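# Swing the incubator's outer and glass doors fully open

## Task

Get the incubator's outer door and the glass door behind it fully open and keep them that way without the robot holding them; the attempt fails if any flask reaches the floor, if either door is slammed open or shut, or if the robot topples or ends up leaning.

## Robot and tools

Robot: the LinearBot has an omnidirectional base and a column about 1.75 m high. A carriage rides up and down this column (lift_m, 0 to 1 m) and carries two identical six-joint arms, each ending in a two-finger gripper. Arm bases sit near 0.57 m + lift_m above the floor, and some carriage parts hang roughly 0.15 m lower. Reach from the shoulder is about 0.78 m, but a hand gets only about 0.38 m below its arm base. A hand is about 0.16 m long, 0.1 m wide, 0.14 m when open. Parked arm joints 1-6: 0, 0.05, 0.05, 1.45, 0, 0; parked, the robot is roughly 0.95 m wide by 0.7 m long. Cameras: carriage_camera faces forward, tilted about 20 degrees down; left_wrist_camera and right_wrist_camera look out past the fingertips. The wheel motors are weak (2 N m), so a modest push already stops a drive. Loose objects may occasionally get nudged by outside forces.

Frames: the base frame sits on the floor under the base centre, x forward, y left, z up. left_hand and right_hand report, in that frame, the point between each hand's pads; quat_wxyz rotates base axes into the hand axes (hand z along the fingers, fingers open along hand y; an upward hand with joints 1, 5, 6 at 0 reads (1, 0, 0, 0)). The odometry frame is the base frame at scene start; base_odometry counts wheel rotation only, so slip looks like travel; heading is positive leftward, -3.142 to 3.142. Hand readings drift from truth, especially at long reach.

execute_actions: arguments actions (a list holding one action or none) and cameras (a list from carriage_camera, left_wrist_camera, right_wrist_camera, all; omitted or null gives all, [] gives none). An action may hold base, joints, or both; they start together. base takes exactly one relative offset from where the base last measured itself: translate_m (metres, forward positive, -2 to 2), strafe_m (metres, left positive, -2 to 2) or rotate_rad (radians, counter-clockwise/left positive, -6.3 to 6.3). joints is a single object keyed by joint name for both arms, each value an absolute target: lift_m 0 to 1 m; for left_ and right_ alike, joint1_rad -2.617 to 3.054 (vertical-axis swing, 0 ahead, positive left); joint2_rad 0 to 3.141 (shoulder: 0 upper arm level pointing back, 1.57 vertical, 3.14 level pointing forward); joint3_rad 0 to 3.141 (elbow, 0 folded, 3.14 straight); joint4_rad -1.57 to 1.57 (wrist pitch, positive lifts fingertips); joint5_rad -1.57 to 1.57 (wrist yaw, positive swings fingertips to the right, opposite to joint1); joint6_rad -2.094 to 2.094 (roll about the finger direction, positive clockwise viewed from the forearm); gripper_m 0 to 0.093 m pad gap. Done tolerances: lift 0.004, joint1/5/6 0.02, joint2/3 0.055, joint4 0.04, gripper 0.004. Any one action runs at most 15 s. Unknown keys or out-of-range values cause refusal and nothing moves. Joints you omit may keep pushing toward earlier targets unnoticed. An empty list just reports state and images.

wait: seconds (0 to 10); nothing new commanded, returns the same report. zoom_image: camera name and region [x0, y0, x1, y1] in pixels from the top-left of that camera's latest full image, at most 504 by 504. finished_scene: scene (integer 1 or 2) ends the current scene irreversibly after the last command has been held; its result tells you whether the goal was met and gives the next task. If a call reports a stop, later motion calls in the same reply are skipped. The robot keeps holding its last command while you deliberate.

Results: pictures lists image order. base_status and joint_status: done (for the base, wheels turned fully, slip included; a millimetre-scale move may say done while short), off_target (stopped away from target, may still push), contact_stop or time_out (target dropped, holds in place), not_followed or "joint command not followed" with a cause (self-collision check withheld that arm's targets; it may retry them on later actions; its gripper still obeys). on_its_own covers uncommanded motion; "held at" is the held target. motor_effort is percent of maximum, positive toward higher values, bracket = peak, with sizable fixed bias and noise; a falling lift effort while lowering means a hand is resting on something; drive_wheels at rest clearly above its free value means the base still presses. Joint torques are raw drive output with offsets. A holding gripper usually reads off_target. ARM HIT flags a hard self-collision.

Hazards: base stops come only after impact, sometimes late or never; the base can coast about 0.3 m after an arm contact. After being blocked, back off about 0.2 m along the reverse path (or turn back), repeat if still pressed. Arms have no contact stop and snap to target once freed. The column can hit an overhanging edge the base slid under; reversing into one can tip the robot. Tipping is likeliest with a high carriage, outstretched arms, loads, pulling or sudden stops; no reading shows a lean, only images. Never let the arms strike or press each other; to free withheld arms, move the withheld one away first, the other in a later action. Stretched arms heat quickly: MOTOR HOT from 75 °C, a 10 s arm stop at 90 °C, and at 100 °C the arm goes limp; joint_status then says limit_stop_at_motor_heat, so resend targets. Open doors gently, avoid knocking flasks, and leave both doors standing open on their own.

Each tool is called after "Call:" by a JSON object that holds its "op" and its "data", one argument or row to a line.

## Session

Call:
{"op": "execute_actions", "data": {
  "actions": []
}}

Scene clock: 0.00 s.
Joint torques (N m, as the arm reports them, + toward a larger angle): no reading
base_odometry: x=+0.000 y=+0.000 heading=+0.000 (m, m, rad; odometry frame)
base_status: not commanded
joint_positions: lift_m=+0.299 left_joint1_rad=-0.013 left_joint2_rad=+0.041 left_joint3_rad=+0.061 left_joint4_rad=+1.399 left_joint5_rad=-0.012 left_joint6_rad=+0.047 left_gripper_m=+0.094 right_joint1_rad=-0.005 right_joint2_rad=+0.070 right_joint3_rad=+0.039 right_joint4_rad=+1.459 right_joint5_rad=+0.000 right_joint6_rad=+0.036 right_gripper_m=+0.094
joint_status: not commanded
motor_effort: lift_m=+30 drive_wheels=-1 (%)
left_hand: x=+0.3222 y=+0.3402 z=+1.2883 quat_wxyz=(+0.997, -0.004, +0.076, +0.017) (m; base frame)
right_hand: x=+0.3234 y=-0.3389 z=+1.2838 quat_wxyz=(+0.997, +0.002, +0.072, +0.015) (m; base frame)
pictures: carriage_camera, left_wrist_camera, right_wrist_camera
Images, in order (width x height): carriage_camera 504x504, left_wrist_camera 504x504, right_wrist_camera 504x504.

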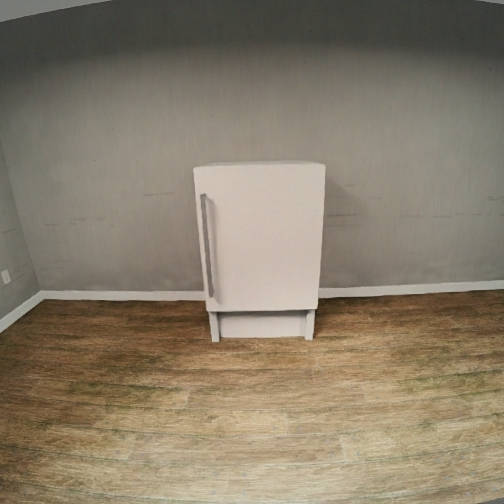

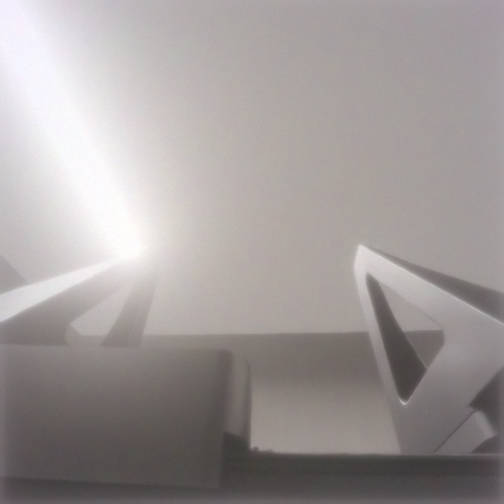

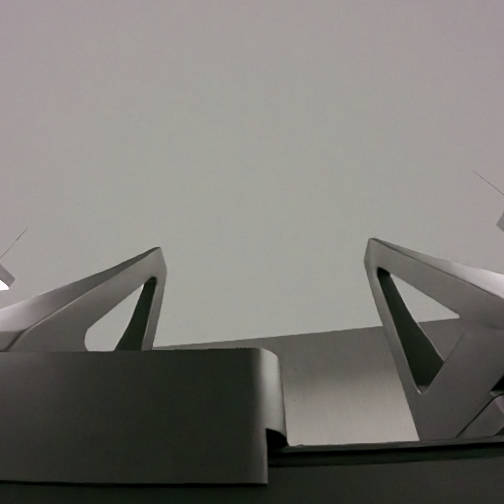

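Call:
{"op": "execute_actions", "data": {
  "actions": [
    {"base":{"translate_m":0.6},"joints":{"left_joint2_rad":1.5,"left_joint3_rad":1.0,"left_joint4_rad":0.5,"lift_m":0.1}}
  ]
}}

Scene clock: 6.47 s.
Joint torques (N m, as the arm reports them, + toward a larger angle): left_arm=[-0.09 -5.75 11.13  2.13 -0.03 -0.11] | right_arm=[ 0.02  4.45  6.68 -0.17 -0.06  0.09]
base_odometry: x=+0.600 y=+0.000 heading=+0.000 (m, m, rad; odometry frame)
base_status: done
joint_positions: lift_m=+0.100 left_joint1_rad=-0.013 left_joint2_rad=+1.487 left_joint3_rad=+0.971 left_joint4_rad=+0.500 left_joint5_rad=-0.012 left_joint6_rad=+0.047 left_gripper_m=+0.094 right_joint1_rad=-0.005 right_joint2_rad=+0.070 right_joint3_rad=+0.039 right_joint4_rad=+1.459 right_joint5_rad=+0.000 right_joint6_rad=+0.036 right_gripper_m=+0.094
joint_status: all done
motor_effort: lift_m=+28(26) drive_wheels=-3(26) (%)
left_hand: x=+0.7715 y=+0.3342 z=+0.9610 quat_wxyz=(+0.701, +0.017, +0.713, +0.016) (m; base frame)
right_hand: x=+0.3232 y=-0.3389 z=+1.0849 quat_wxyz=(+0.997, +0.002, +0.071, +0.015) (m; base frame)
pictures: carriage_camera, left_wrist_camera, right_wrist_camera
Images, in order (width x height): carriage_camera 504x504, left_wrist_camera 504x504, right_wrist_camera 504x504.

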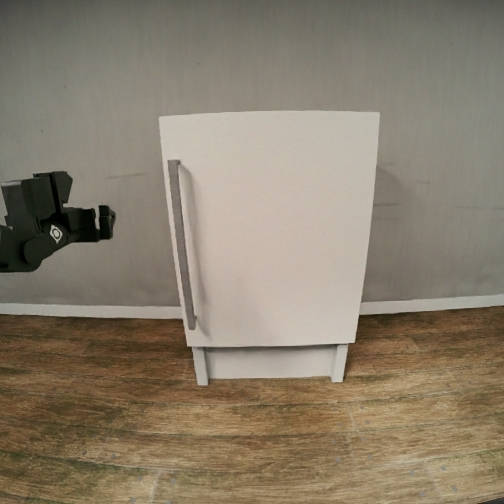

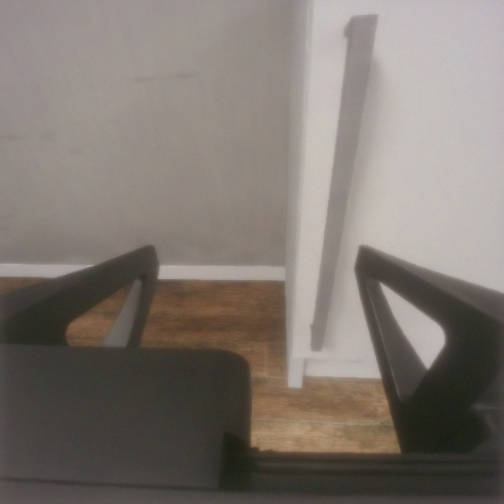

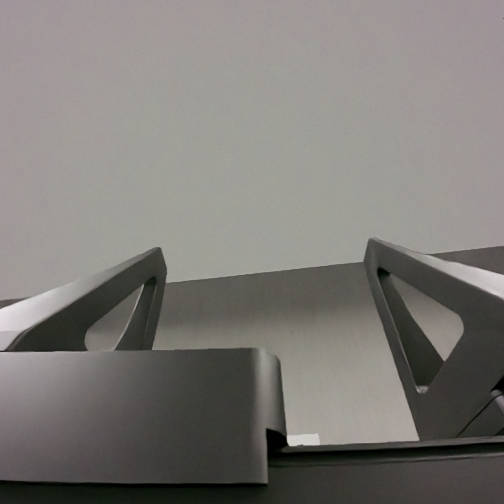

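Call:
{"op": "execute_actions", "data": {
  "actions": [
    {"base":{"strafe_m":0.59},"joints":{"left_joint2_rad":0.05,"left_joint3_rad":0.05,"left_joint4_rad":1.45,"right_joint2_rad":1.5,"right_joint3_rad":1.0,"right_joint4_rad":0.5}}
  ]
}}

Call:
{"op": "execute_actions", "data": {
  "actions": [
    {"base":{"translate_m":0.15}}
  ]
}}

Scene clock: 13.80 s.
Joint torques (N m, as the arm reports them, + toward a larger angle): left_arm=[-0.09  2.3   4.12 -0.22 -0.02 -0.09] | right_arm=[ 0.03 -7.5  10.44  2.42 -0.04  0.09]
base_odometry: x=+0.601 y=+0.590 heading=-0.001 (m, m, rad; odometry frame)
base_status: done
joint_positions: lift_m=+0.100 left_joint1_rad=-0.013 left_joint2_rad=+0.068 left_joint3_rad=+0.073 left_joint4_rad=+1.454 left_joint5_rad=-0.012 left_joint6_rad=+0.047 left_gripper_m=+0.094 right_joint1_rad=-0.005 right_joint2_rad=+1.497 right_joint3_rad=+0.980 right_joint4_rad=+0.499 right_joint5_rad=+0.000 right_joint6_rad=+0.036 right_gripper_m=+0.094
joint_status: all done
motor_effort: lift_m=+26(28) drive_wheels=-4(23) (%)
left_hand: x=+0.3135 y=+0.3404 z=+1.0942 quat_wxyz=(+0.998, -0.004, +0.056, +0.017) (m; base frame)
right_hand: x=+0.7738 y=-0.3413 z=+0.9604 quat_wxyz=(+0.701, +0.015, +0.713, +0.011) (m; base frame)
pictures: carriage_camera, left_wrist_camera, right_wrist_camera
Images, in order (width x height): carriage_camera 504x504, left_wrist_camera 504x504, right_wrist_camera 504x504.

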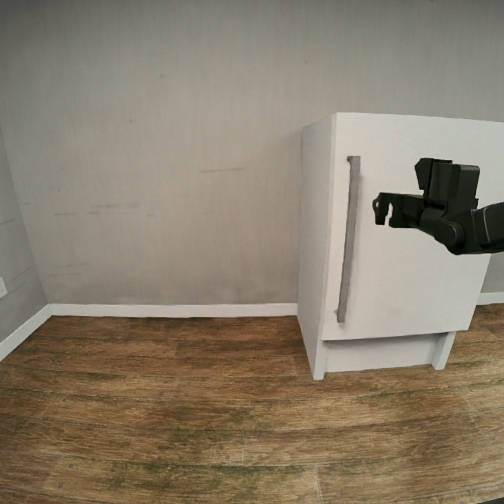

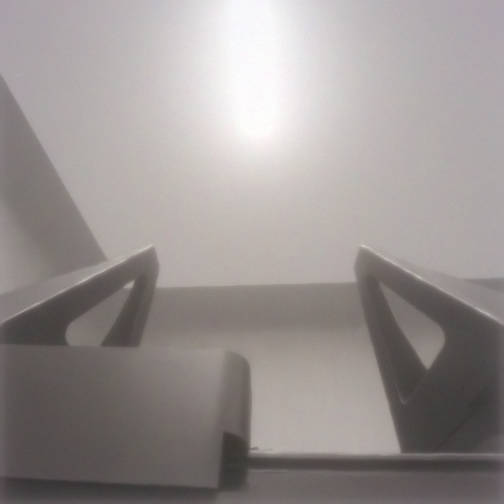

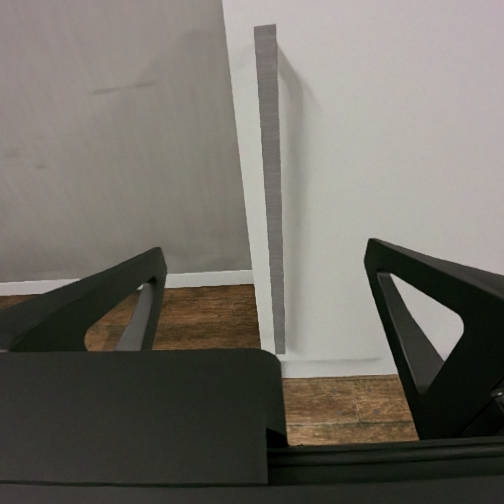

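Scene clock: 15.73 s.
Joint torques (N m, as the arm reports them, + toward a larger angle): left_arm=[-0.03  2.45  4.2  -0.18 -0.02 -0.1 ] | right_arm=[-0.03 -7.51 10.41  2.38 -0.05  0.09]
base_odometry: x=+0.751 y=+0.590 heading=+0.000 (m, m, rad; odometry frame)
base_status: done
joint_positions: lift_m=+0.100 left_joint1_rad=-0.013 left_joint2_rad=+0.068 left_joint3_rad=+0.073 left_joint4_rad=+1.453 left_joint5_rad=-0.012 left_joint6_rad=+0.047 left_gripper_m=+0.094 right_joint1_rad=-0.005 right_joint2_rad=+1.497 right_joint3_rad=+0.980 right_joint4_rad=+0.502 right_joint5_rad=+0.000 right_joint6_rad=+0.036 right_gripper_m=+0.094
joint_status: not commanded
motor_effort: lift_m=+26(27) drive_wheels=-6(20) (%)
left_hand: x=+0.3137 y=+0.3404 z=+1.0941 quat_wxyz=(+0.998, -0.004, +0.056, +0.017) (m; base frame)
right_hand: x=+0.7738 y=-0.3413 z=+0.9613 quat_wxyz=(+0.702, +0.015, +0.712, +0.011) (m; base frame)
pictures: carriage_camera, left_wrist_camera, right_wrist_camera
Images, in order (width x height): carriage_camera 504x504, left_wrist_camera 504x504, right_wrist_camera 504x504.

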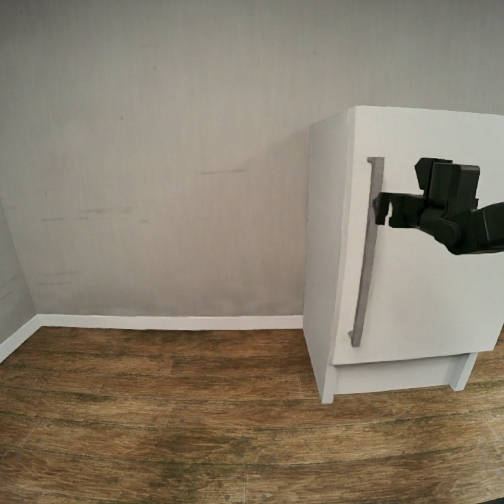

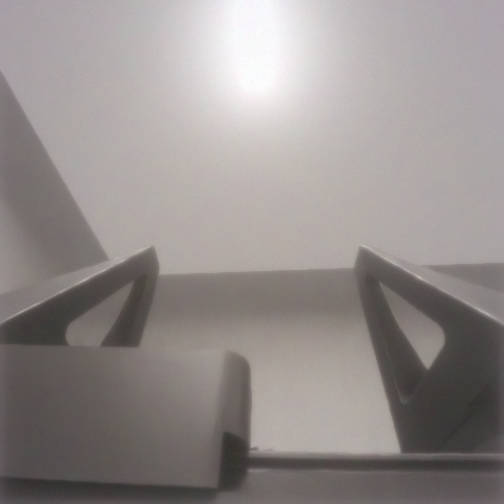

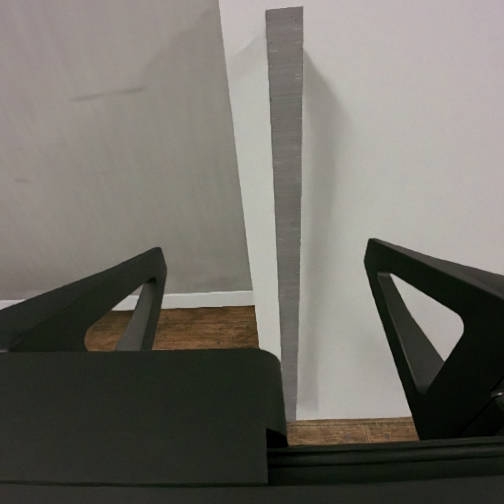

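Call:
{"op": "execute_actions", "data": {
  "actions": [
    {"base":{"translate_m":0.09},"joints":{"right_joint1_rad":-0.025}}
  ],
  "cameras": ["carriage_camera","right_wrist_camera"]
}}

Scene clock: 19.10 s.
Joint torques (N m, as the arm reports them, + toward a larger angle): left_arm=[-0.09  2.29  4.29 -0.18 -0.03 -0.1 ] | right_arm=[-0.23 -7.54 10.42  2.35 -0.04  0.09]
base_odometry: x=+0.841 y=+0.591 heading=+0.001 (m, m, rad; odometry frame)
base_status: done
joint_positions: lift_m=+0.100 left_joint1_rad=-0.013 left_joint2_rad=+0.068 left_joint3_rad=+0.073 left_joint4_rad=+1.452 left_joint5_rad=-0.012 left_joint6_rad=+0.047 left_gripper_m=+0.094 right_joint1_rad=-0.021 right_joint2_rad=+1.497 right_joint3_rad=+0.980 right_joint4_rad=+0.503 right_joint5_rad=+0.000 right_joint6_rad=+0.036 right_gripper_m=+0.094
joint_status: all done
motor_effort: lift_m=+26(27) drive_wheels=-6(24) (%)
left_hand: x=+0.3139 y=+0.3403 z=+1.0941 quat_wxyz=(+0.998, -0.004, +0.057, +0.017) (m; base frame)
right_hand: x=+0.7737 y=-0.3491 z=+0.9614 quat_wxyz=(+0.702, +0.020, +0.712, +0.005) (m; base frame)
pictures: carriage_camera, right_wrist_camera
Images, in order (width x height): carriage_camera 504x504, right_wrist_camera 504x504.

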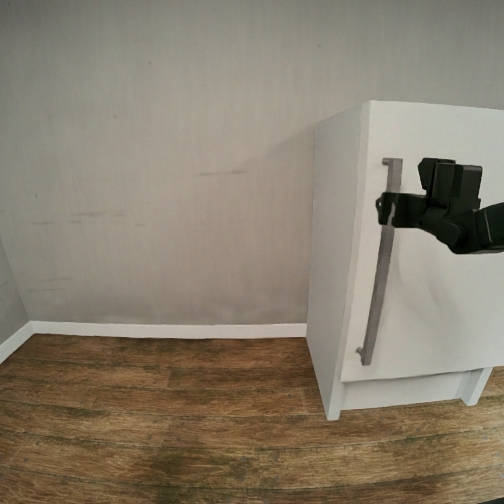

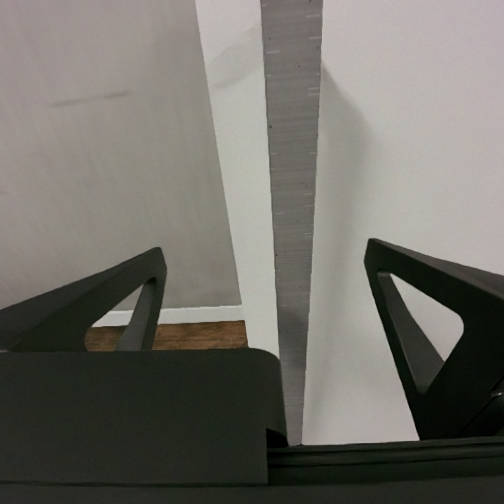

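Call:
{"op": "execute_actions", "data": {
  "actions": [
    {"base":{"translate_m":0.04},"joints":{"right_joint1_rad":-0.05}}
  ],
  "cameras": ["right_wrist_camera"]
}}

Call:
{"op": "execute_actions", "data": {
  "actions": [
    {"joints":{"right_gripper_m":0.0}}
  ],
  "cameras": ["right_wrist_camera"]
}}

Call:
{"op": "execute_actions", "data": {
  "actions": [
    {"base":{"translate_m":-0.08}}
  ],
  "cameras": ["carriage_camera","right_wrist_camera"]
}}

Scene clock: 23.70 s.
Joint torques (N m, as the arm reports them, + toward a larger angle): left_arm=[-0.08  2.33  4.39 -0.22 -0.03 -0.1 ] | right_arm=[-0.22 -7.44 10.42  2.36 -0.04  0.09]
base_odometry: x=+0.881 y=+0.591 heading=+0.002 (m, m, rad; odometry frame)
base_status: done
joint_positions: lift_m=+0.100 left_joint1_rad=-0.013 left_joint2_rad=+0.068 left_joint3_rad=+0.073 left_joint4_rad=+1.452 left_joint5_rad=-0.012 left_joint6_rad=+0.047 left_gripper_m=+0.094 right_joint1_rad=-0.048 right_joint2_rad=+1.497 right_joint3_rad=+0.980 right_joint4_rad=+0.504 right_joint5_rad=+0.000 right_joint6_rad=+0.036 right_gripper_m=+0.094
joint_status: all done
motor_effort: lift_m=+28(26) drive_wheels=-6(24) (%)
left_hand: x=+0.3139 y=+0.3403 z=+1.0941 quat_wxyz=(+0.998, -0.004, +0.057, +0.017) (m; base frame)
right_hand: x=+0.7733 y=-0.3623 z=+0.9616 quat_wxyz=(+0.702, +0.030, +0.711, -0.004) (m; base frame)
pictures: right_wrist_camera
Images, in order (width x height): right_wrist_camera 504x504.

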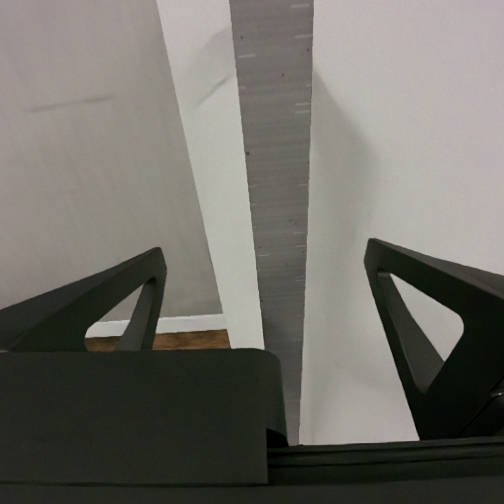

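Scene clock: 24.43 s.
Joint torques (N m, as the arm reports them, + toward a larger angle): left_arm=[-0.08  2.29  4.31 -0.17 -0.03 -0.1 ] | right_arm=[-0.12 -7.61 10.52  2.38 -0.04  0.09]
base_odometry: x=+0.881 y=+0.591 heading=+0.002 (m, m, rad; odometry frame)
base_status: not commanded
joint_positions: lift_m=+0.100 left_joint1_rad=-0.013 left_joint2_rad=+0.068 left_joint3_rad=+0.073 left_joint4_rad=+1.452 left_joint5_rad=-0.012 left_joint6_rad=+0.047 left_gripper_m=+0.094 right_joint1_rad=-0.048 right_joint2_rad=+1.497 right_joint3_rad=+0.980 right_joint4_rad=+0.504 right_joint5_rad=+0.000 right_joint6_rad=+0.036 right_gripper_m=+0.000
joint_status: all done
motor_effort: lift_m=+27(26) drive_wheels=-5(5) (%)
left_hand: x=+0.3139 y=+0.3403 z=+1.0941 quat_wxyz=(+0.998, -0.004, +0.057, +0.017) (m; base frame)
right_hand: x=+0.7733 y=-0.3623 z=+0.9616 quat_wxyz=(+0.702, +0.030, +0.711, -0.004) (m; base frame)
pictures: right_wrist_camera
Images, in order (width x height): right_wrist_camera 504x504.

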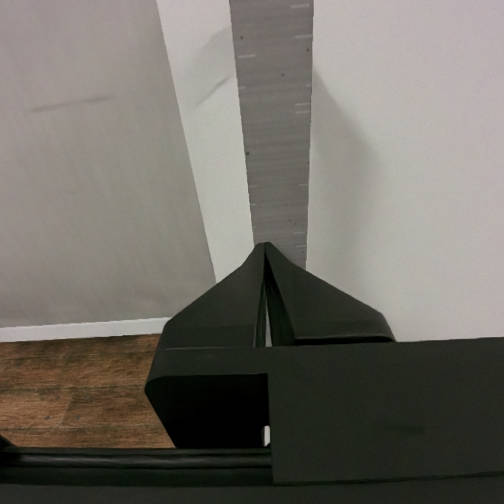

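Scene clock: 25.93 s.
Joint torques (N m, as the arm reports them, + toward a larger angle): left_arm=[-0.06  2.45  4.48 -0.17 -0.03 -0.1 ] | right_arm=[-0.12 -7.54 10.35  2.36 -0.05  0.09]
base_odometry: x=+0.801 y=+0.591 heading=+0.001 (m, m, rad; odometry frame)
base_status: done
joint_positions: lift_m=+0.100 left_joint1_rad=-0.013 left_joint2_rad=+0.068 left_joint3_rad=+0.073 left_joint4_rad=+1.451 left_joint5_rad=-0.012 left_joint6_rad=+0.047 left_gripper_m=+0.094 right_joint1_rad=-0.048 right_joint2_rad=+1.497 right_joint3_rad=+0.980 right_joint4_rad=+0.505 right_joint5_rad=+0.000 right_joint6_rad=+0.036 right_gripper_m=+0.000
joint_status: not commanded
motor_effort: lift_m=+27(27) drive_wheels=+8(24) (%)
left_hand: x=+0.3142 y=+0.3403 z=+1.0941 quat_wxyz=(+0.998, -0.004, +0.057, +0.017) (m; base frame)
right_hand: x=+0.7733 y=-0.3623 z=+0.9619 quat_wxyz=(+0.703, +0.030, +0.711, -0.004) (m; base frame)
pictures: carriage_camera, right_wrist_camera
Images, in order (width x height): carriage_camera 504x504, right_wrist_camera 504x504.

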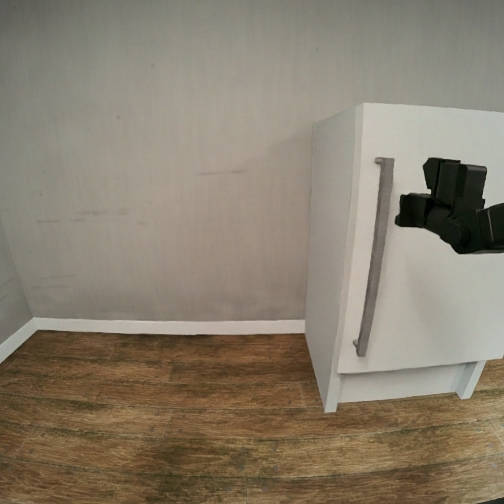

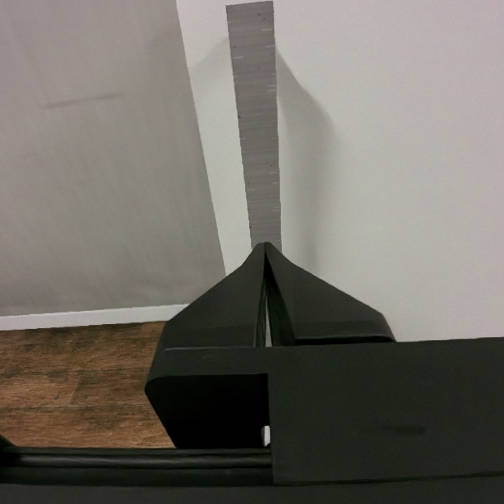

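Call:
{"op": "execute_actions", "data": {
  "actions": [
    {"base":{"translate_m":0.13},"joints":{"right_gripper_m":0.093,"right_joint1_rad":-0.065}}
  ],
  "cameras": ["right_wrist_camera"]
}}

Call:
{"op": "execute_actions", "data": {
  "actions": [
    {"joints":{"right_gripper_m":0.0}}
  ],
  "cameras": ["right_wrist_camera"]
}}

Scene clock: 29.90 s.
Joint torques (N m, as the arm reports them, + toward a larger angle): left_arm=[-0.11  2.35  4.3  -0.19 -0.03 -0.09] | right_arm=[-0.25 -7.45 10.44  2.34 -0.04  0.09]
base_odometry: x=+0.931 y=+0.591 heading=+0.002 (m, m, rad; odometry frame)
base_status: done
joint_positions: lift_m=+0.100 left_joint1_rad=-0.013 left_joint2_rad=+0.068 left_joint3_rad=+0.073 left_joint4_rad=+1.451 left_joint5_rad=-0.012 left_joint6_rad=+0.047 left_gripper_m=+0.094 right_joint1_rad=-0.062 right_joint2_rad=+1.497 right_joint3_rad=+0.980 right_joint4_rad=+0.505 right_joint5_rad=+0.000 right_joint6_rad=+0.036 right_gripper_m=+0.093
joint_status: all done
motor_effort: lift_m=+27(27) drive_wheels=-6(21) (%)
left_hand: x=+0.3142 y=+0.3403 z=+1.0941 quat_wxyz=(+0.998, -0.004, +0.057, +0.017) (m; base frame)
right_hand: x=+0.7729 y=-0.3688 z=+0.9620 quat_wxyz=(+0.703, +0.035, +0.710, -0.009) (m; base frame)
pictures: right_wrist_camera
Images, in order (width x height): right_wrist_camera 504x504.

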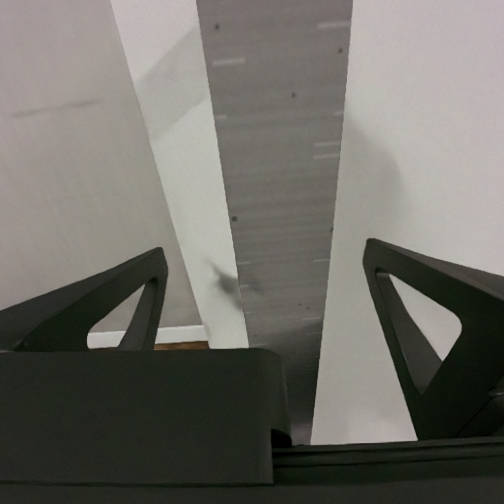

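Scene clock: 30.63 s.
Joint torques (N m, as the arm reports them, + toward a larger angle): left_arm=[-0.14  2.31  4.36 -0.19 -0.01 -0.1 ] | right_arm=[ 0.25 -7.33 10.32  2.36 -0.09  0.39]
base_odometry: x=+0.931 y=+0.591 heading=+0.002 (m, m, rad; odometry frame)
base_status: not commanded
joint_positions: lift_m=+0.100 left_joint1_rad=-0.013 left_joint2_rad=+0.068 left_joint3_rad=+0.073 left_joint4_rad=+1.450 left_joint5_rad=-0.012 left_joint6_rad=+0.047 left_gripper_m=+0.094 right_joint1_rad=-0.070 right_joint2_rad=+1.497 right_joint3_rad=+0.980 right_joint4_rad=+0.504 right_joint5_rad=+0.004 right_joint6_rad=+0.006 right_gripper_m=+0.023
joint_status: right_gripper_m off_target (ended at +0.023, target +0.000)
motor_effort: lift_m=+28(27) drive_wheels=-6(6) (%)
left_hand: x=+0.3143 y=+0.3404 z=+1.0941 quat_wxyz=(+0.998, -0.004, +0.057, +0.017) (m; base frame)
right_hand: x=+0.7727 y=-0.3735 z=+0.9621 quat_wxyz=(+0.702, +0.028, +0.711, -0.024) (m; base frame)
pictures: right_wrist_camera
Images, in order (width x height): right_wrist_camera 504x504.

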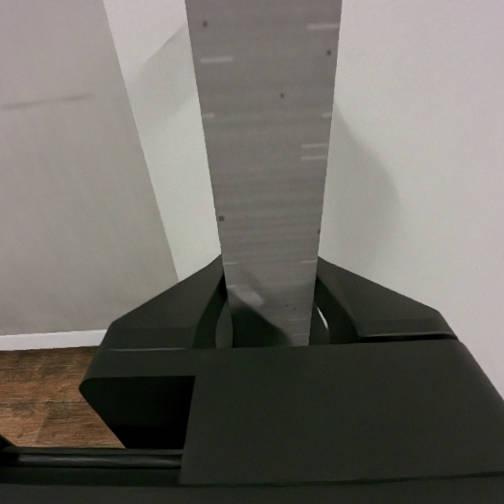

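Call:
{"op": "execute_actions", "data": {
  "actions": [
    {"base":{"translate_m":-0.1},"joints":{"right_joint1_rad":-0.15,"right_joint5_rad":-0.22,"right_joint6_rad":0}}
  ],
  "cameras": ["carriage_camera","right_wrist_camera"]
}}

Scene clock: 35.03 s.
Joint torques (N m, as the arm reports them, + toward a larger angle): left_arm=[-0.09  2.29  4.3  -0.14 -0.04 -0.1 ] | right_arm=[ 1.27 -9.6   7.79  2.52 -0.02  0.16]
base_odometry: x=+0.831 y=+0.591 heading=+0.001 (m, m, rad; odometry frame)
base_status: done
joint_positions: lift_m=+0.100 left_joint1_rad=-0.013 left_joint2_rad=+0.068 left_joint3_rad=+0.073 left_joint4_rad=+1.449 left_joint5_rad=-0.012 left_joint6_rad=+0.047 left_gripper_m=+0.094 right_joint1_rad=-0.168 right_joint2_rad=+1.523 right_joint3_rad=+1.012 right_joint4_rad=+0.490 right_joint5_rad=-0.225 right_joint6_rad=-0.006 right_gripper_m=+0.024
joint_status: all done
motor_effort: lift_m=+27(27) drive_wheels=+9(38) (%)
left_hand: x=+0.3147 y=+0.3404 z=+1.0940 quat_wxyz=(+0.998, -0.004, +0.058, +0.017) (m; base frame)
right_hand: x=+0.7763 y=-0.3829 z=+0.9620 quat_wxyz=(+0.700, -0.021, +0.714, +0.020) (m; base frame)
pictures: carriage_camera, right_wrist_camera
Images, in order (width x height): carriage_camera 504x504, right_wrist_camera 504x504.

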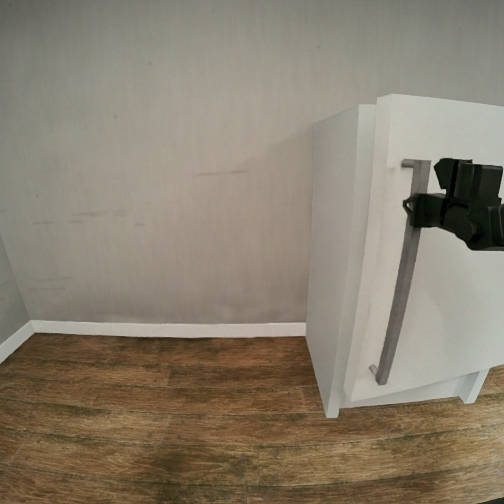

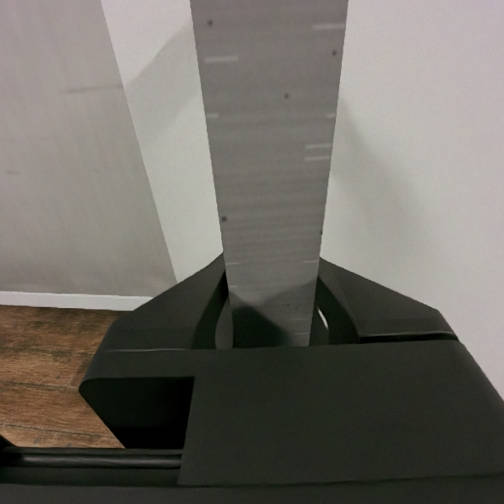

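Call:
{"op": "execute_actions", "data": {
  "actions": [
    {"base":{"translate_m":-0.15},"joints":{"right_joint1_rad":-0.52,"right_joint5_rad":-0.95}}
  ],
  "cameras": ["carriage_camera","right_wrist_camera"]
}}

Scene clock: 39.13 s.
Joint torques (N m, as the arm reports them, + toward a larger angle): left_arm=[-0.06  2.11  4.13 -0.14 -0.03 -0.1 ] | right_arm=[ 2.8  -9.69  8.15  2.07 -1.1   0.2 ]
base_odometry: x=+0.681 y=+0.591 heading=+0.001 (m, m, rad; odometry frame)
base_status: done
joint_positions: lift_m=+0.100 left_joint1_rad=-0.013 left_joint2_rad=+0.068 left_joint3_rad=+0.073 left_joint4_rad=+1.448 left_joint5_rad=-0.012 left_joint6_rad=+0.047 left_gripper_m=+0.094 right_joint1_rad=-0.561 right_joint2_rad=+1.524 right_joint3_rad=+1.004 right_joint4_rad=+0.507 right_joint5_rad=-0.853 right_joint6_rad=-0.010 right_gripper_m=+0.024
joint_status: right_joint1_rad off_target (ended at -0.561, target -0.520); right_joint5_rad off_target (ended at -0.853, target -0.950)
motor_effort: lift_m=+27(28) drive_wheels=+5(18) (%)
left_hand: x=+0.3150 y=+0.3404 z=+1.0940 quat_wxyz=(+0.998, -0.004, +0.059, +0.017) (m; base frame)
right_hand: x=+0.7239 y=-0.4616 z=+0.9623 quat_wxyz=(+0.697, -0.104, +0.702, +0.102) (m; base frame)
pictures: carriage_camera, right_wrist_camera
Images, in order (width x height): carriage_camera 504x504, right_wrist_camera 504x504.

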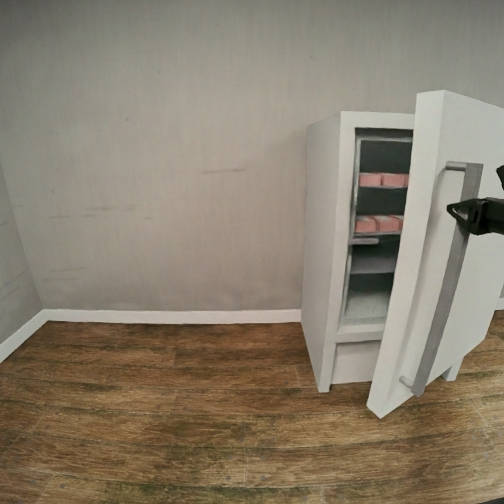

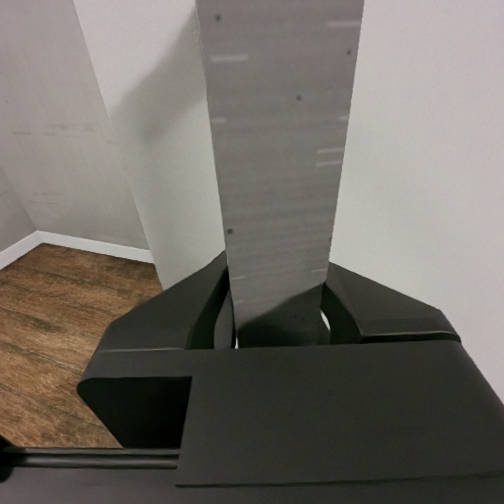

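Release and see whether it stays.

Call:
{"op": "execute_actions", "data": {
  "actions": [
    {"joints":{"right_joint1_rad":-0.58,"right_joint5_rad":-0.9,"right_gripper_m":0.093}}
  ],
  "cameras": []
}}

Call:
{"op": "execute_actions", "data": {
  "actions": [
    {"base":{"translate_m":-0.12}}
  ],
  "cameras": ["carriage_camera"]
}}

Call:
{"op": "execute_actions", "data": {
  "actions": [
    {"joints":{"right_joint1_rad":0.0,"right_joint5_rad":0,"right_gripper_m":0.0}}
  ],
  "cameras": ["carriage_camera"]
}}

Scene clock: 42.93 s.
Joint torques (N m, as the arm reports them, + toward a larger angle): left_arm=[-0.08  2.27  4.4  -0.13 -0.02 -0.1 ] | right_arm=[-0.31 -8.7   8.11  2.06 -0.11  0.18]
base_odometry: x=+0.681 y=+0.591 heading=+0.001 (m, m, rad; odometry frame)
base_status: not commanded
joint_positions: lift_m=+0.100 left_joint1_rad=-0.013 left_joint2_rad=+0.068 left_joint3_rad=+0.073 left_joint4_rad=+1.448 left_joint5_rad=-0.012 left_joint6_rad=+0.047 left_gripper_m=+0.094 right_joint1_rad=-0.576 right_joint2_rad=+1.514 right_joint3_rad=+1.004 right_joint4_rad=+0.505 right_joint5_rad=-0.890 right_joint6_rad=-0.009 right_gripper_m=+0.093
joint_status: all done
motor_effort: lift_m=+27(27) drive_wheels=+2(6) (%)
left_hand: x=+0.3149 y=+0.3404 z=+1.0940 quat_wxyz=(+0.998, -0.004, +0.059, +0.017) (m; base frame)
right_hand: x=+0.7185 y=-0.4611 z=+0.9663 quat_wxyz=(+0.698, -0.113, +0.699, +0.108) (m; base frame)
pictures: none
No camera images: the call's "cameras" was empty. Leave "cameras" out to get every camera's image.

Scene clock: 44.70 s.
Joint torques (N m, as the arm reports them, + toward a larger angle): left_arm=[-0.1   2.28  4.32 -0.17 -0.02 -0.1 ] | right_arm=[-0.23 -8.47  8.09  2.06 -0.12  0.17]
base_odometry: x=+0.561 y=+0.591 heading=+0.002 (m, m, rad; odometry frame)
base_status: done
joint_positions: lift_m=+0.100 left_joint1_rad=-0.013 left_joint2_rad=+0.068 left_joint3_rad=+0.073 left_joint4_rad=+1.448 left_joint5_rad=-0.012 left_joint6_rad=+0.047 left_gripper_m=+0.094 right_joint1_rad=-0.576 right_joint2_rad=+1.512 right_joint3_rad=+1.004 right_joint4_rad=+0.505 right_joint5_rad=-0.892 right_joint6_rad=-0.008 right_gripper_m=+0.093
joint_status: not commanded
motor_effort: lift_m=+28(28) drive_wheels=-3(23) (%)
left_hand: x=+0.3149 y=+0.3404 z=+1.0940 quat_wxyz=(+0.998, -0.004, +0.059, +0.017) (m; base frame)
right_hand: x=+0.7181 y=-0.4606 z=+0.9669 quat_wxyz=(+0.698, -0.114, +0.699, +0.109) (m; base frame)
pictures: carriage_camera
Images, in order (width x height): carriage_camera 504x504.

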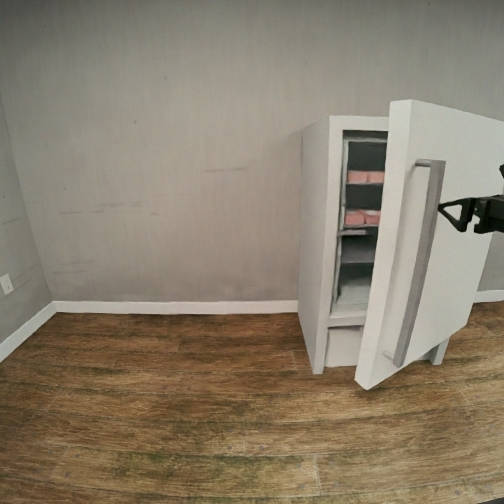

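Scene clock: 46.07 s.
Joint torques (N m, as the arm reports them, + toward a larger angle): left_arm=[-0.07  2.28  4.29 -0.16 -0.02 -0.1 ] | right_arm=[-0.06 -8.81  8.45  2.35  0.03  0.18]
base_odometry: x=+0.561 y=+0.591 heading=+0.002 (m, m, rad; odometry frame)
base_status: not commanded
joint_positions: lift_m=+0.100 left_joint1_rad=-0.013 left_joint2_rad=+0.068 left_joint3_rad=+0.073 left_joint4_rad=+1.448 left_joint5_rad=-0.012 left_joint6_rad=+0.047 left_gripper_m=+0.094 right_joint1_rad=+0.001 right_joint2_rad=+1.512 right_joint3_rad=+1.004 right_joint4_rad=+0.505 right_joint5_rad=-0.008 right_joint6_rad=-0.008 right_gripper_m=+0.000
joint_status: all done
motor_effort: lift_m=+27(27) drive_wheels=-3(3) (%)
left_hand: x=+0.3149 y=+0.3404 z=+1.0940 quat_wxyz=(+0.998, -0.004, +0.059, +0.017) (m; base frame)
right_hand: x=+0.7786 y=-0.3369 z=+0.9668 quat_wxyz=(+0.706, -0.006, +0.708, +0.000) (m; base frame)
pictures: carriage_camera
Images, in order (width x height): carriage_camera 504x504.

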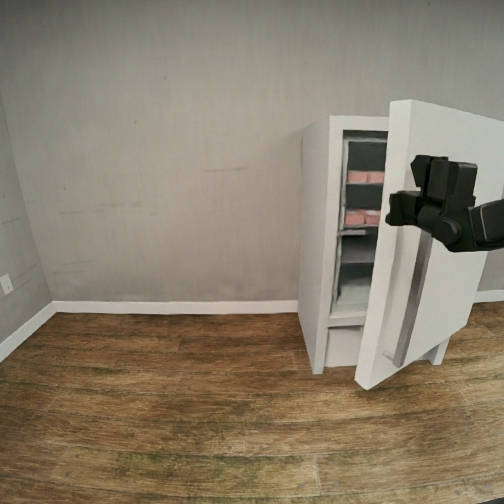

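Call:
{"op": "execute_actions", "data": {
  "actions": [
    {"base":{"translate_m":0.27},"joints":{"right_joint1_rad":0.2}}
  ],
  "cameras": ["carriage_camera"]
}}

Call:
{"op": "execute_actions", "data": {
  "actions": [
    {"joints":{"right_joint1_rad":-0.1,"right_joint5_rad":0.4}}
  ],
  "cameras": ["carriage_camera"]
}}

Call:
{"op": "execute_actions", "data": {
  "actions": [
    {"joints":{"right_joint1_rad":-0.4,"right_joint5_rad":0.6}}
  ],
  "cameras": ["carriage_camera","right_wrist_camera"]
}}

Scene clock: 52.73 s.
Joint torques (N m, as the arm reports them, + toward a larger angle): left_arm=[-0.08  2.32  4.36 -0.21 -0.03 -0.1 ] | right_arm=[-0.37 -8.89  8.39  2.34 -0.02  0.17]
base_odometry: x=+0.831 y=+0.592 heading=+0.002 (m, m, rad; odometry frame)
base_status: done
joint_positions: lift_m=+0.100 left_joint1_rad=-0.013 left_joint2_rad=+0.068 left_joint3_rad=+0.073 left_joint4_rad=+1.449 left_joint5_rad=-0.012 left_joint6_rad=+0.047 left_gripper_m=+0.094 right_joint1_rad=+0.205 right_joint2_rad=+1.512 right_joint3_rad=+1.004 right_joint4_rad=+0.505 right_joint5_rad=-0.002 right_joint6_rad=-0.008 right_gripper_m=+0.000
joint_status: all done
motor_effort: lift_m=+27(27) drive_wheels=-6(23) (%)
left_hand: x=+0.3148 y=+0.3404 z=+1.0940 quat_wxyz=(+0.998, -0.004, +0.058, +0.017) (m; base frame)
right_hand: x=+0.7681 y=-0.2376 z=+0.9668 quat_wxyz=(+0.703, -0.076, +0.704, +0.071) (m; base frame)
pictures: carriage_camera
Images, in order (width x height): carriage_camera 504x504.

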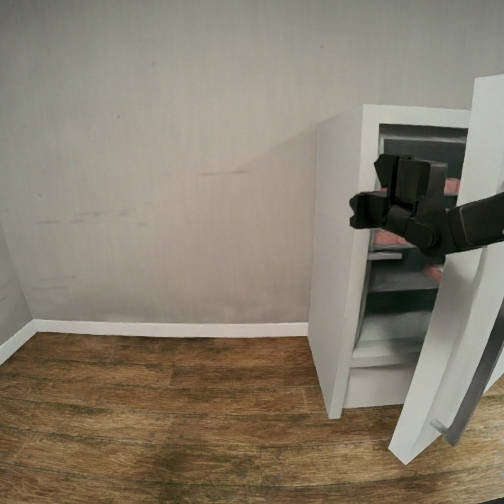

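Scene clock: 53.73 s.
Joint torques (N m, as the arm reports them, + toward a larger angle): left_arm=[ 0.1   2.28  4.21 -0.18 -0.07 -0.1 ] | right_arm=[ 0.   -8.68  8.27  2.28  0.01  0.18]
base_odometry: x=+0.831 y=+0.592 heading=+0.002 (m, m, rad; odometry frame)
base_status: not commanded
joint_positions: lift_m=+0.100 left_joint1_rad=-0.013 left_joint2_rad=+0.068 left_joint3_rad=+0.073 left_joint4_rad=+1.449 left_joint5_rad=-0.011 left_joint6_rad=+0.047 left_gripper_m=+0.094 right_joint1_rad=-0.098 right_joint2_rad=+1.511 right_joint3_rad=+1.004 right_joint4_rad=+0.505 right_joint5_rad=+0.394 right_joint6_rad=-0.009 right_gripper_m=+0.000
joint_status: all done
motor_effort: lift_m=+27(27) drive_wheels=-4(8) (%)
left_hand: x=+0.3147 y=+0.3402 z=+1.0940 quat_wxyz=(+0.998, -0.004, +0.058, +0.017) (m; base frame)
right_hand: x=+0.7563 y=-0.4515 z=+0.9674 quat_wxyz=(+0.684, +0.169, +0.687, -0.175) (m; base frame)
pictures: carriage_camera
Images, in order (width x height): carriage_camera 504x504.

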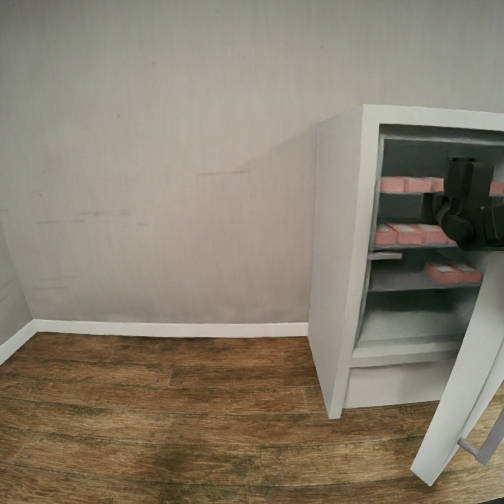

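Scene clock: 54.73 s.
Joint torques (N m, as the arm reports them, + toward a larger angle): left_arm=[-0.07  2.3   4.16 -0.15 -0.04 -0.1 ] | right_arm=[ 0.34 -7.91  8.34  2.23 -0.03  0.16]
base_odometry: x=+0.831 y=+0.592 heading=+0.002 (m, m, rad; odometry frame)
base_status: not commanded
joint_positions: lift_m=+0.100 left_joint1_rad=-0.013 left_joint2_rad=+0.068 left_joint3_rad=+0.073 left_joint4_rad=+1.449 left_joint5_rad=-0.011 left_joint6_rad=+0.047 left_gripper_m=+0.094 right_joint1_rad=-0.407 right_joint2_rad=+1.502 right_joint3_rad=+1.004 right_joint4_rad=+0.503 right_joint5_rad=+0.599 right_joint6_rad=-0.007 right_gripper_m=+0.000
joint_status: all done
motor_effort: lift_m=+25(27) drive_wheels=-4(6) (%)
left_hand: x=+0.3147 y=+0.3402 z=+1.0940 quat_wxyz=(+0.998, -0.004, +0.058, +0.017) (m; base frame)
right_hand: x=+0.6705 y=-0.6104 z=+0.9706 quat_wxyz=(+0.620, +0.339, +0.619, -0.343) (m; base frame)
pictures: carriage_camera, right_wrist_camera
Images, in order (width x height): carriage_camera 504x504, right_wrist_camera 504x504.

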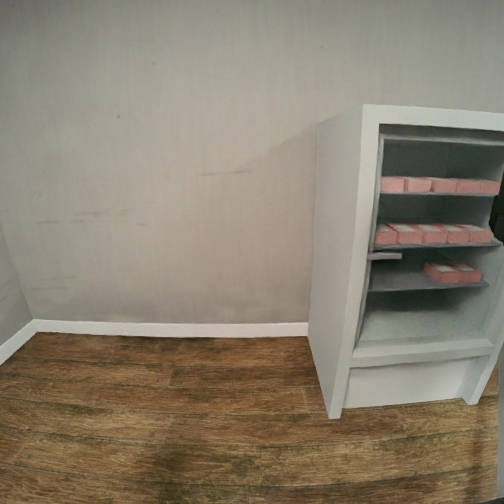

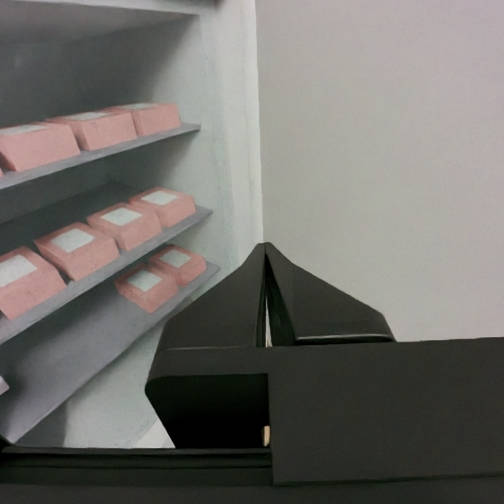

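Call:
{"op": "execute_actions", "data": {
  "actions": [
    {"joints":{"right_joint1_rad":-0.7,"right_joint5_rad":0.5}}
  ],
  "cameras": []
}}

Call:
{"op": "execute_actions", "data": {
  "actions": [
    {"joints":{"right_joint1_rad":-0.9,"right_joint5_rad":0.2,"right_joint2_rad":1.9,"right_joint3_rad":1.5,"right_joint4_rad":0.4}}
  ],
  "cameras": ["right_wrist_camera"]
}}

Call:
{"op": "execute_actions", "data": {
  "actions": [
    {"base":{"strafe_m":-0.15}}
  ],
  "cameras": ["carriage_camera","right_wrist_camera"]
}}

Scene clock: 58.87 s.
Joint torques (N m, as the arm reports them, + toward a larger angle): left_arm=[-0.11  2.19  4.33 -0.17 -0.04 -0.1 ] | right_arm=[ 0.33 -7.8   8.37  2.27 -0.08  0.17]
base_odometry: x=+0.831 y=+0.592 heading=+0.002 (m, m, rad; odometry frame)
base_status: not commanded
joint_positions: lift_m=+0.100 left_joint1_rad=-0.013 left_joint2_rad=+0.068 left_joint3_rad=+0.073 left_joint4_rad=+1.449 left_joint5_rad=-0.011 left_joint6_rad=+0.047 left_gripper_m=+0.094 right_joint1_rad=-0.704 right_joint2_rad=+1.502 right_joint3_rad=+1.004 right_joint4_rad=+0.503 right_joint5_rad=+0.501 right_joint6_rad=-0.007 right_gripper_m=+0.000
joint_status: all done
motor_effort: lift_m=+27(26) drive_wheels=-4(4) (%)
left_hand: x=+0.3147 y=+0.3402 z=+1.0940 quat_wxyz=(+0.998, -0.004, +0.058, +0.017) (m; base frame)
right_hand: x=+0.5902 y=-0.7060 z=+0.9707 quat_wxyz=(+0.583, +0.398, +0.582, -0.403) (m; base frame)
pictures: none
No camera images: the call's "cameras" was empty. Leave "cameras" out to get every camera's image.

Scene clock: 59.97 s.
Joint torques (N m, as the arm reports them, + toward a larger angle): left_arm=[-0.05  2.43  4.11 -0.18 -0.03 -0.1 ] | right_arm=[  0.36 -11.52   9.82   2.31  -0.12   0.16]
base_odometry: x=+0.831 y=+0.592 heading=+0.002 (m, m, rad; odometry frame)
base_status: not commanded
joint_positions: lift_m=+0.100 left_joint1_rad=-0.013 left_joint2_rad=+0.068 left_joint3_rad=+0.073 left_joint4_rad=+1.449 left_joint5_rad=-0.011 left_joint6_rad=+0.047 left_gripper_m=+0.094 right_joint1_rad=-0.905 right_joint2_rad=+1.895 right_joint3_rad=+1.488 right_joint4_rad=+0.409 right_joint5_rad=+0.207 right_joint6_rad=-0.007 right_gripper_m=+0.000
joint_status: all done
motor_effort: lift_m=+26(27) drive_wheels=+4(4) (%)
left_hand: x=+0.3147 y=+0.3402 z=+1.0940 quat_wxyz=(+0.998, -0.004, +0.058, +0.017) (m; base frame)
right_hand: x=+0.6248 y=-0.8284 z=+0.9793 quat_wxyz=(+0.600, +0.371, +0.601, -0.376) (m; base frame)
pictures: right_wrist_camera
Images, in order (width x height): right_wrist_camera 504x504.

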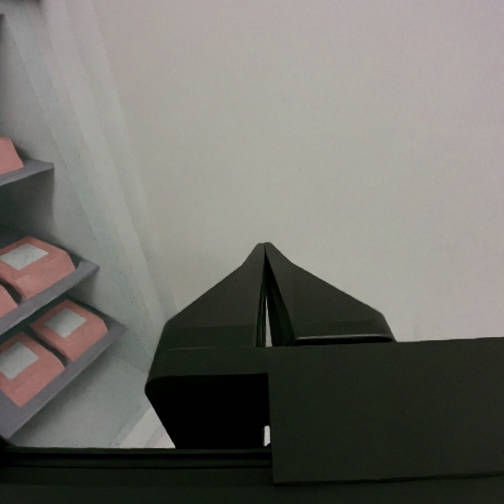

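Scene clock: 61.80 s.
Joint torques (N m, as the arm reports them, + toward a larger angle): left_arm=[-0.1   2.3   4.39 -0.15 -0.04 -0.1 ] | right_arm=[ -0.37 -11.73   9.77   2.32   0.04   0.16]
base_odometry: x=+0.832 y=+0.463 heading=+0.003 (m, m, rad; odometry frame)
base_status: strafe_m contact_stop (by the wheels' count: -0.129 of -0.150)
joint_positions: lift_m=+0.100 left_joint1_rad=-0.013 left_joint2_rad=+0.068 left_joint3_rad=+0.072 left_joint4_rad=+1.449 left_joint5_rad=-0.011 left_joint6_rad=+0.047 left_gripper_m=+0.094 right_joint1_rad=-0.896 right_joint2_rad=+1.895 right_joint3_rad=+1.488 right_joint4_rad=+0.407 right_joint5_rad=+0.190 right_joint6_rad=-0.007 right_gripper_m=+0.000
joint_status: not commanded
motor_effort: lift_m=+27(26) drive_wheels=-1(25) (%)
left_hand: x=+0.3150 y=+0.3402 z=+1.0937 quat_wxyz=(+0.998, -0.004, +0.059, +0.017) (m; base frame)
right_hand: x=+0.6316 y=-0.8242 z=+0.9787 quat_wxyz=(+0.604, +0.363, +0.607, -0.367) (m; base frame)
pictures: carriage_camera, right_wrist_camera
Images, in order (width x height): carriage_camera 504x504, right_wrist_camera 504x504.

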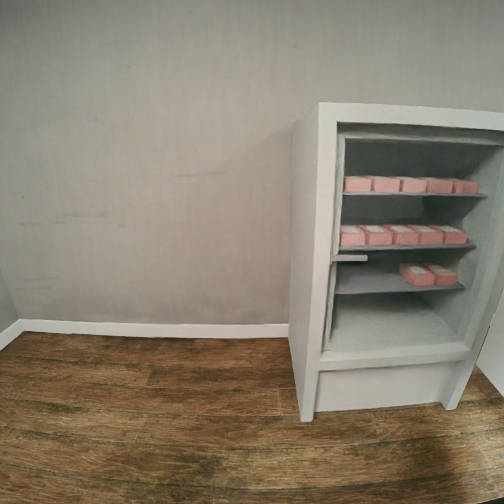

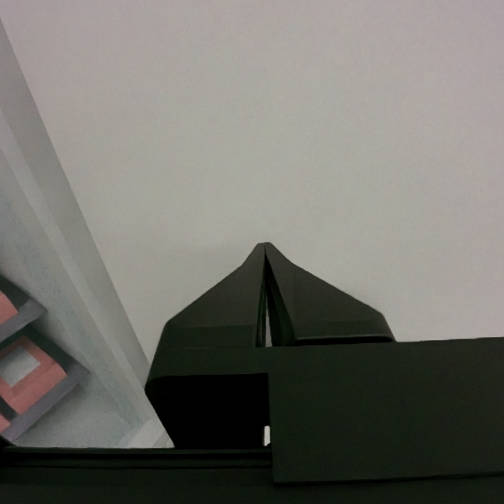

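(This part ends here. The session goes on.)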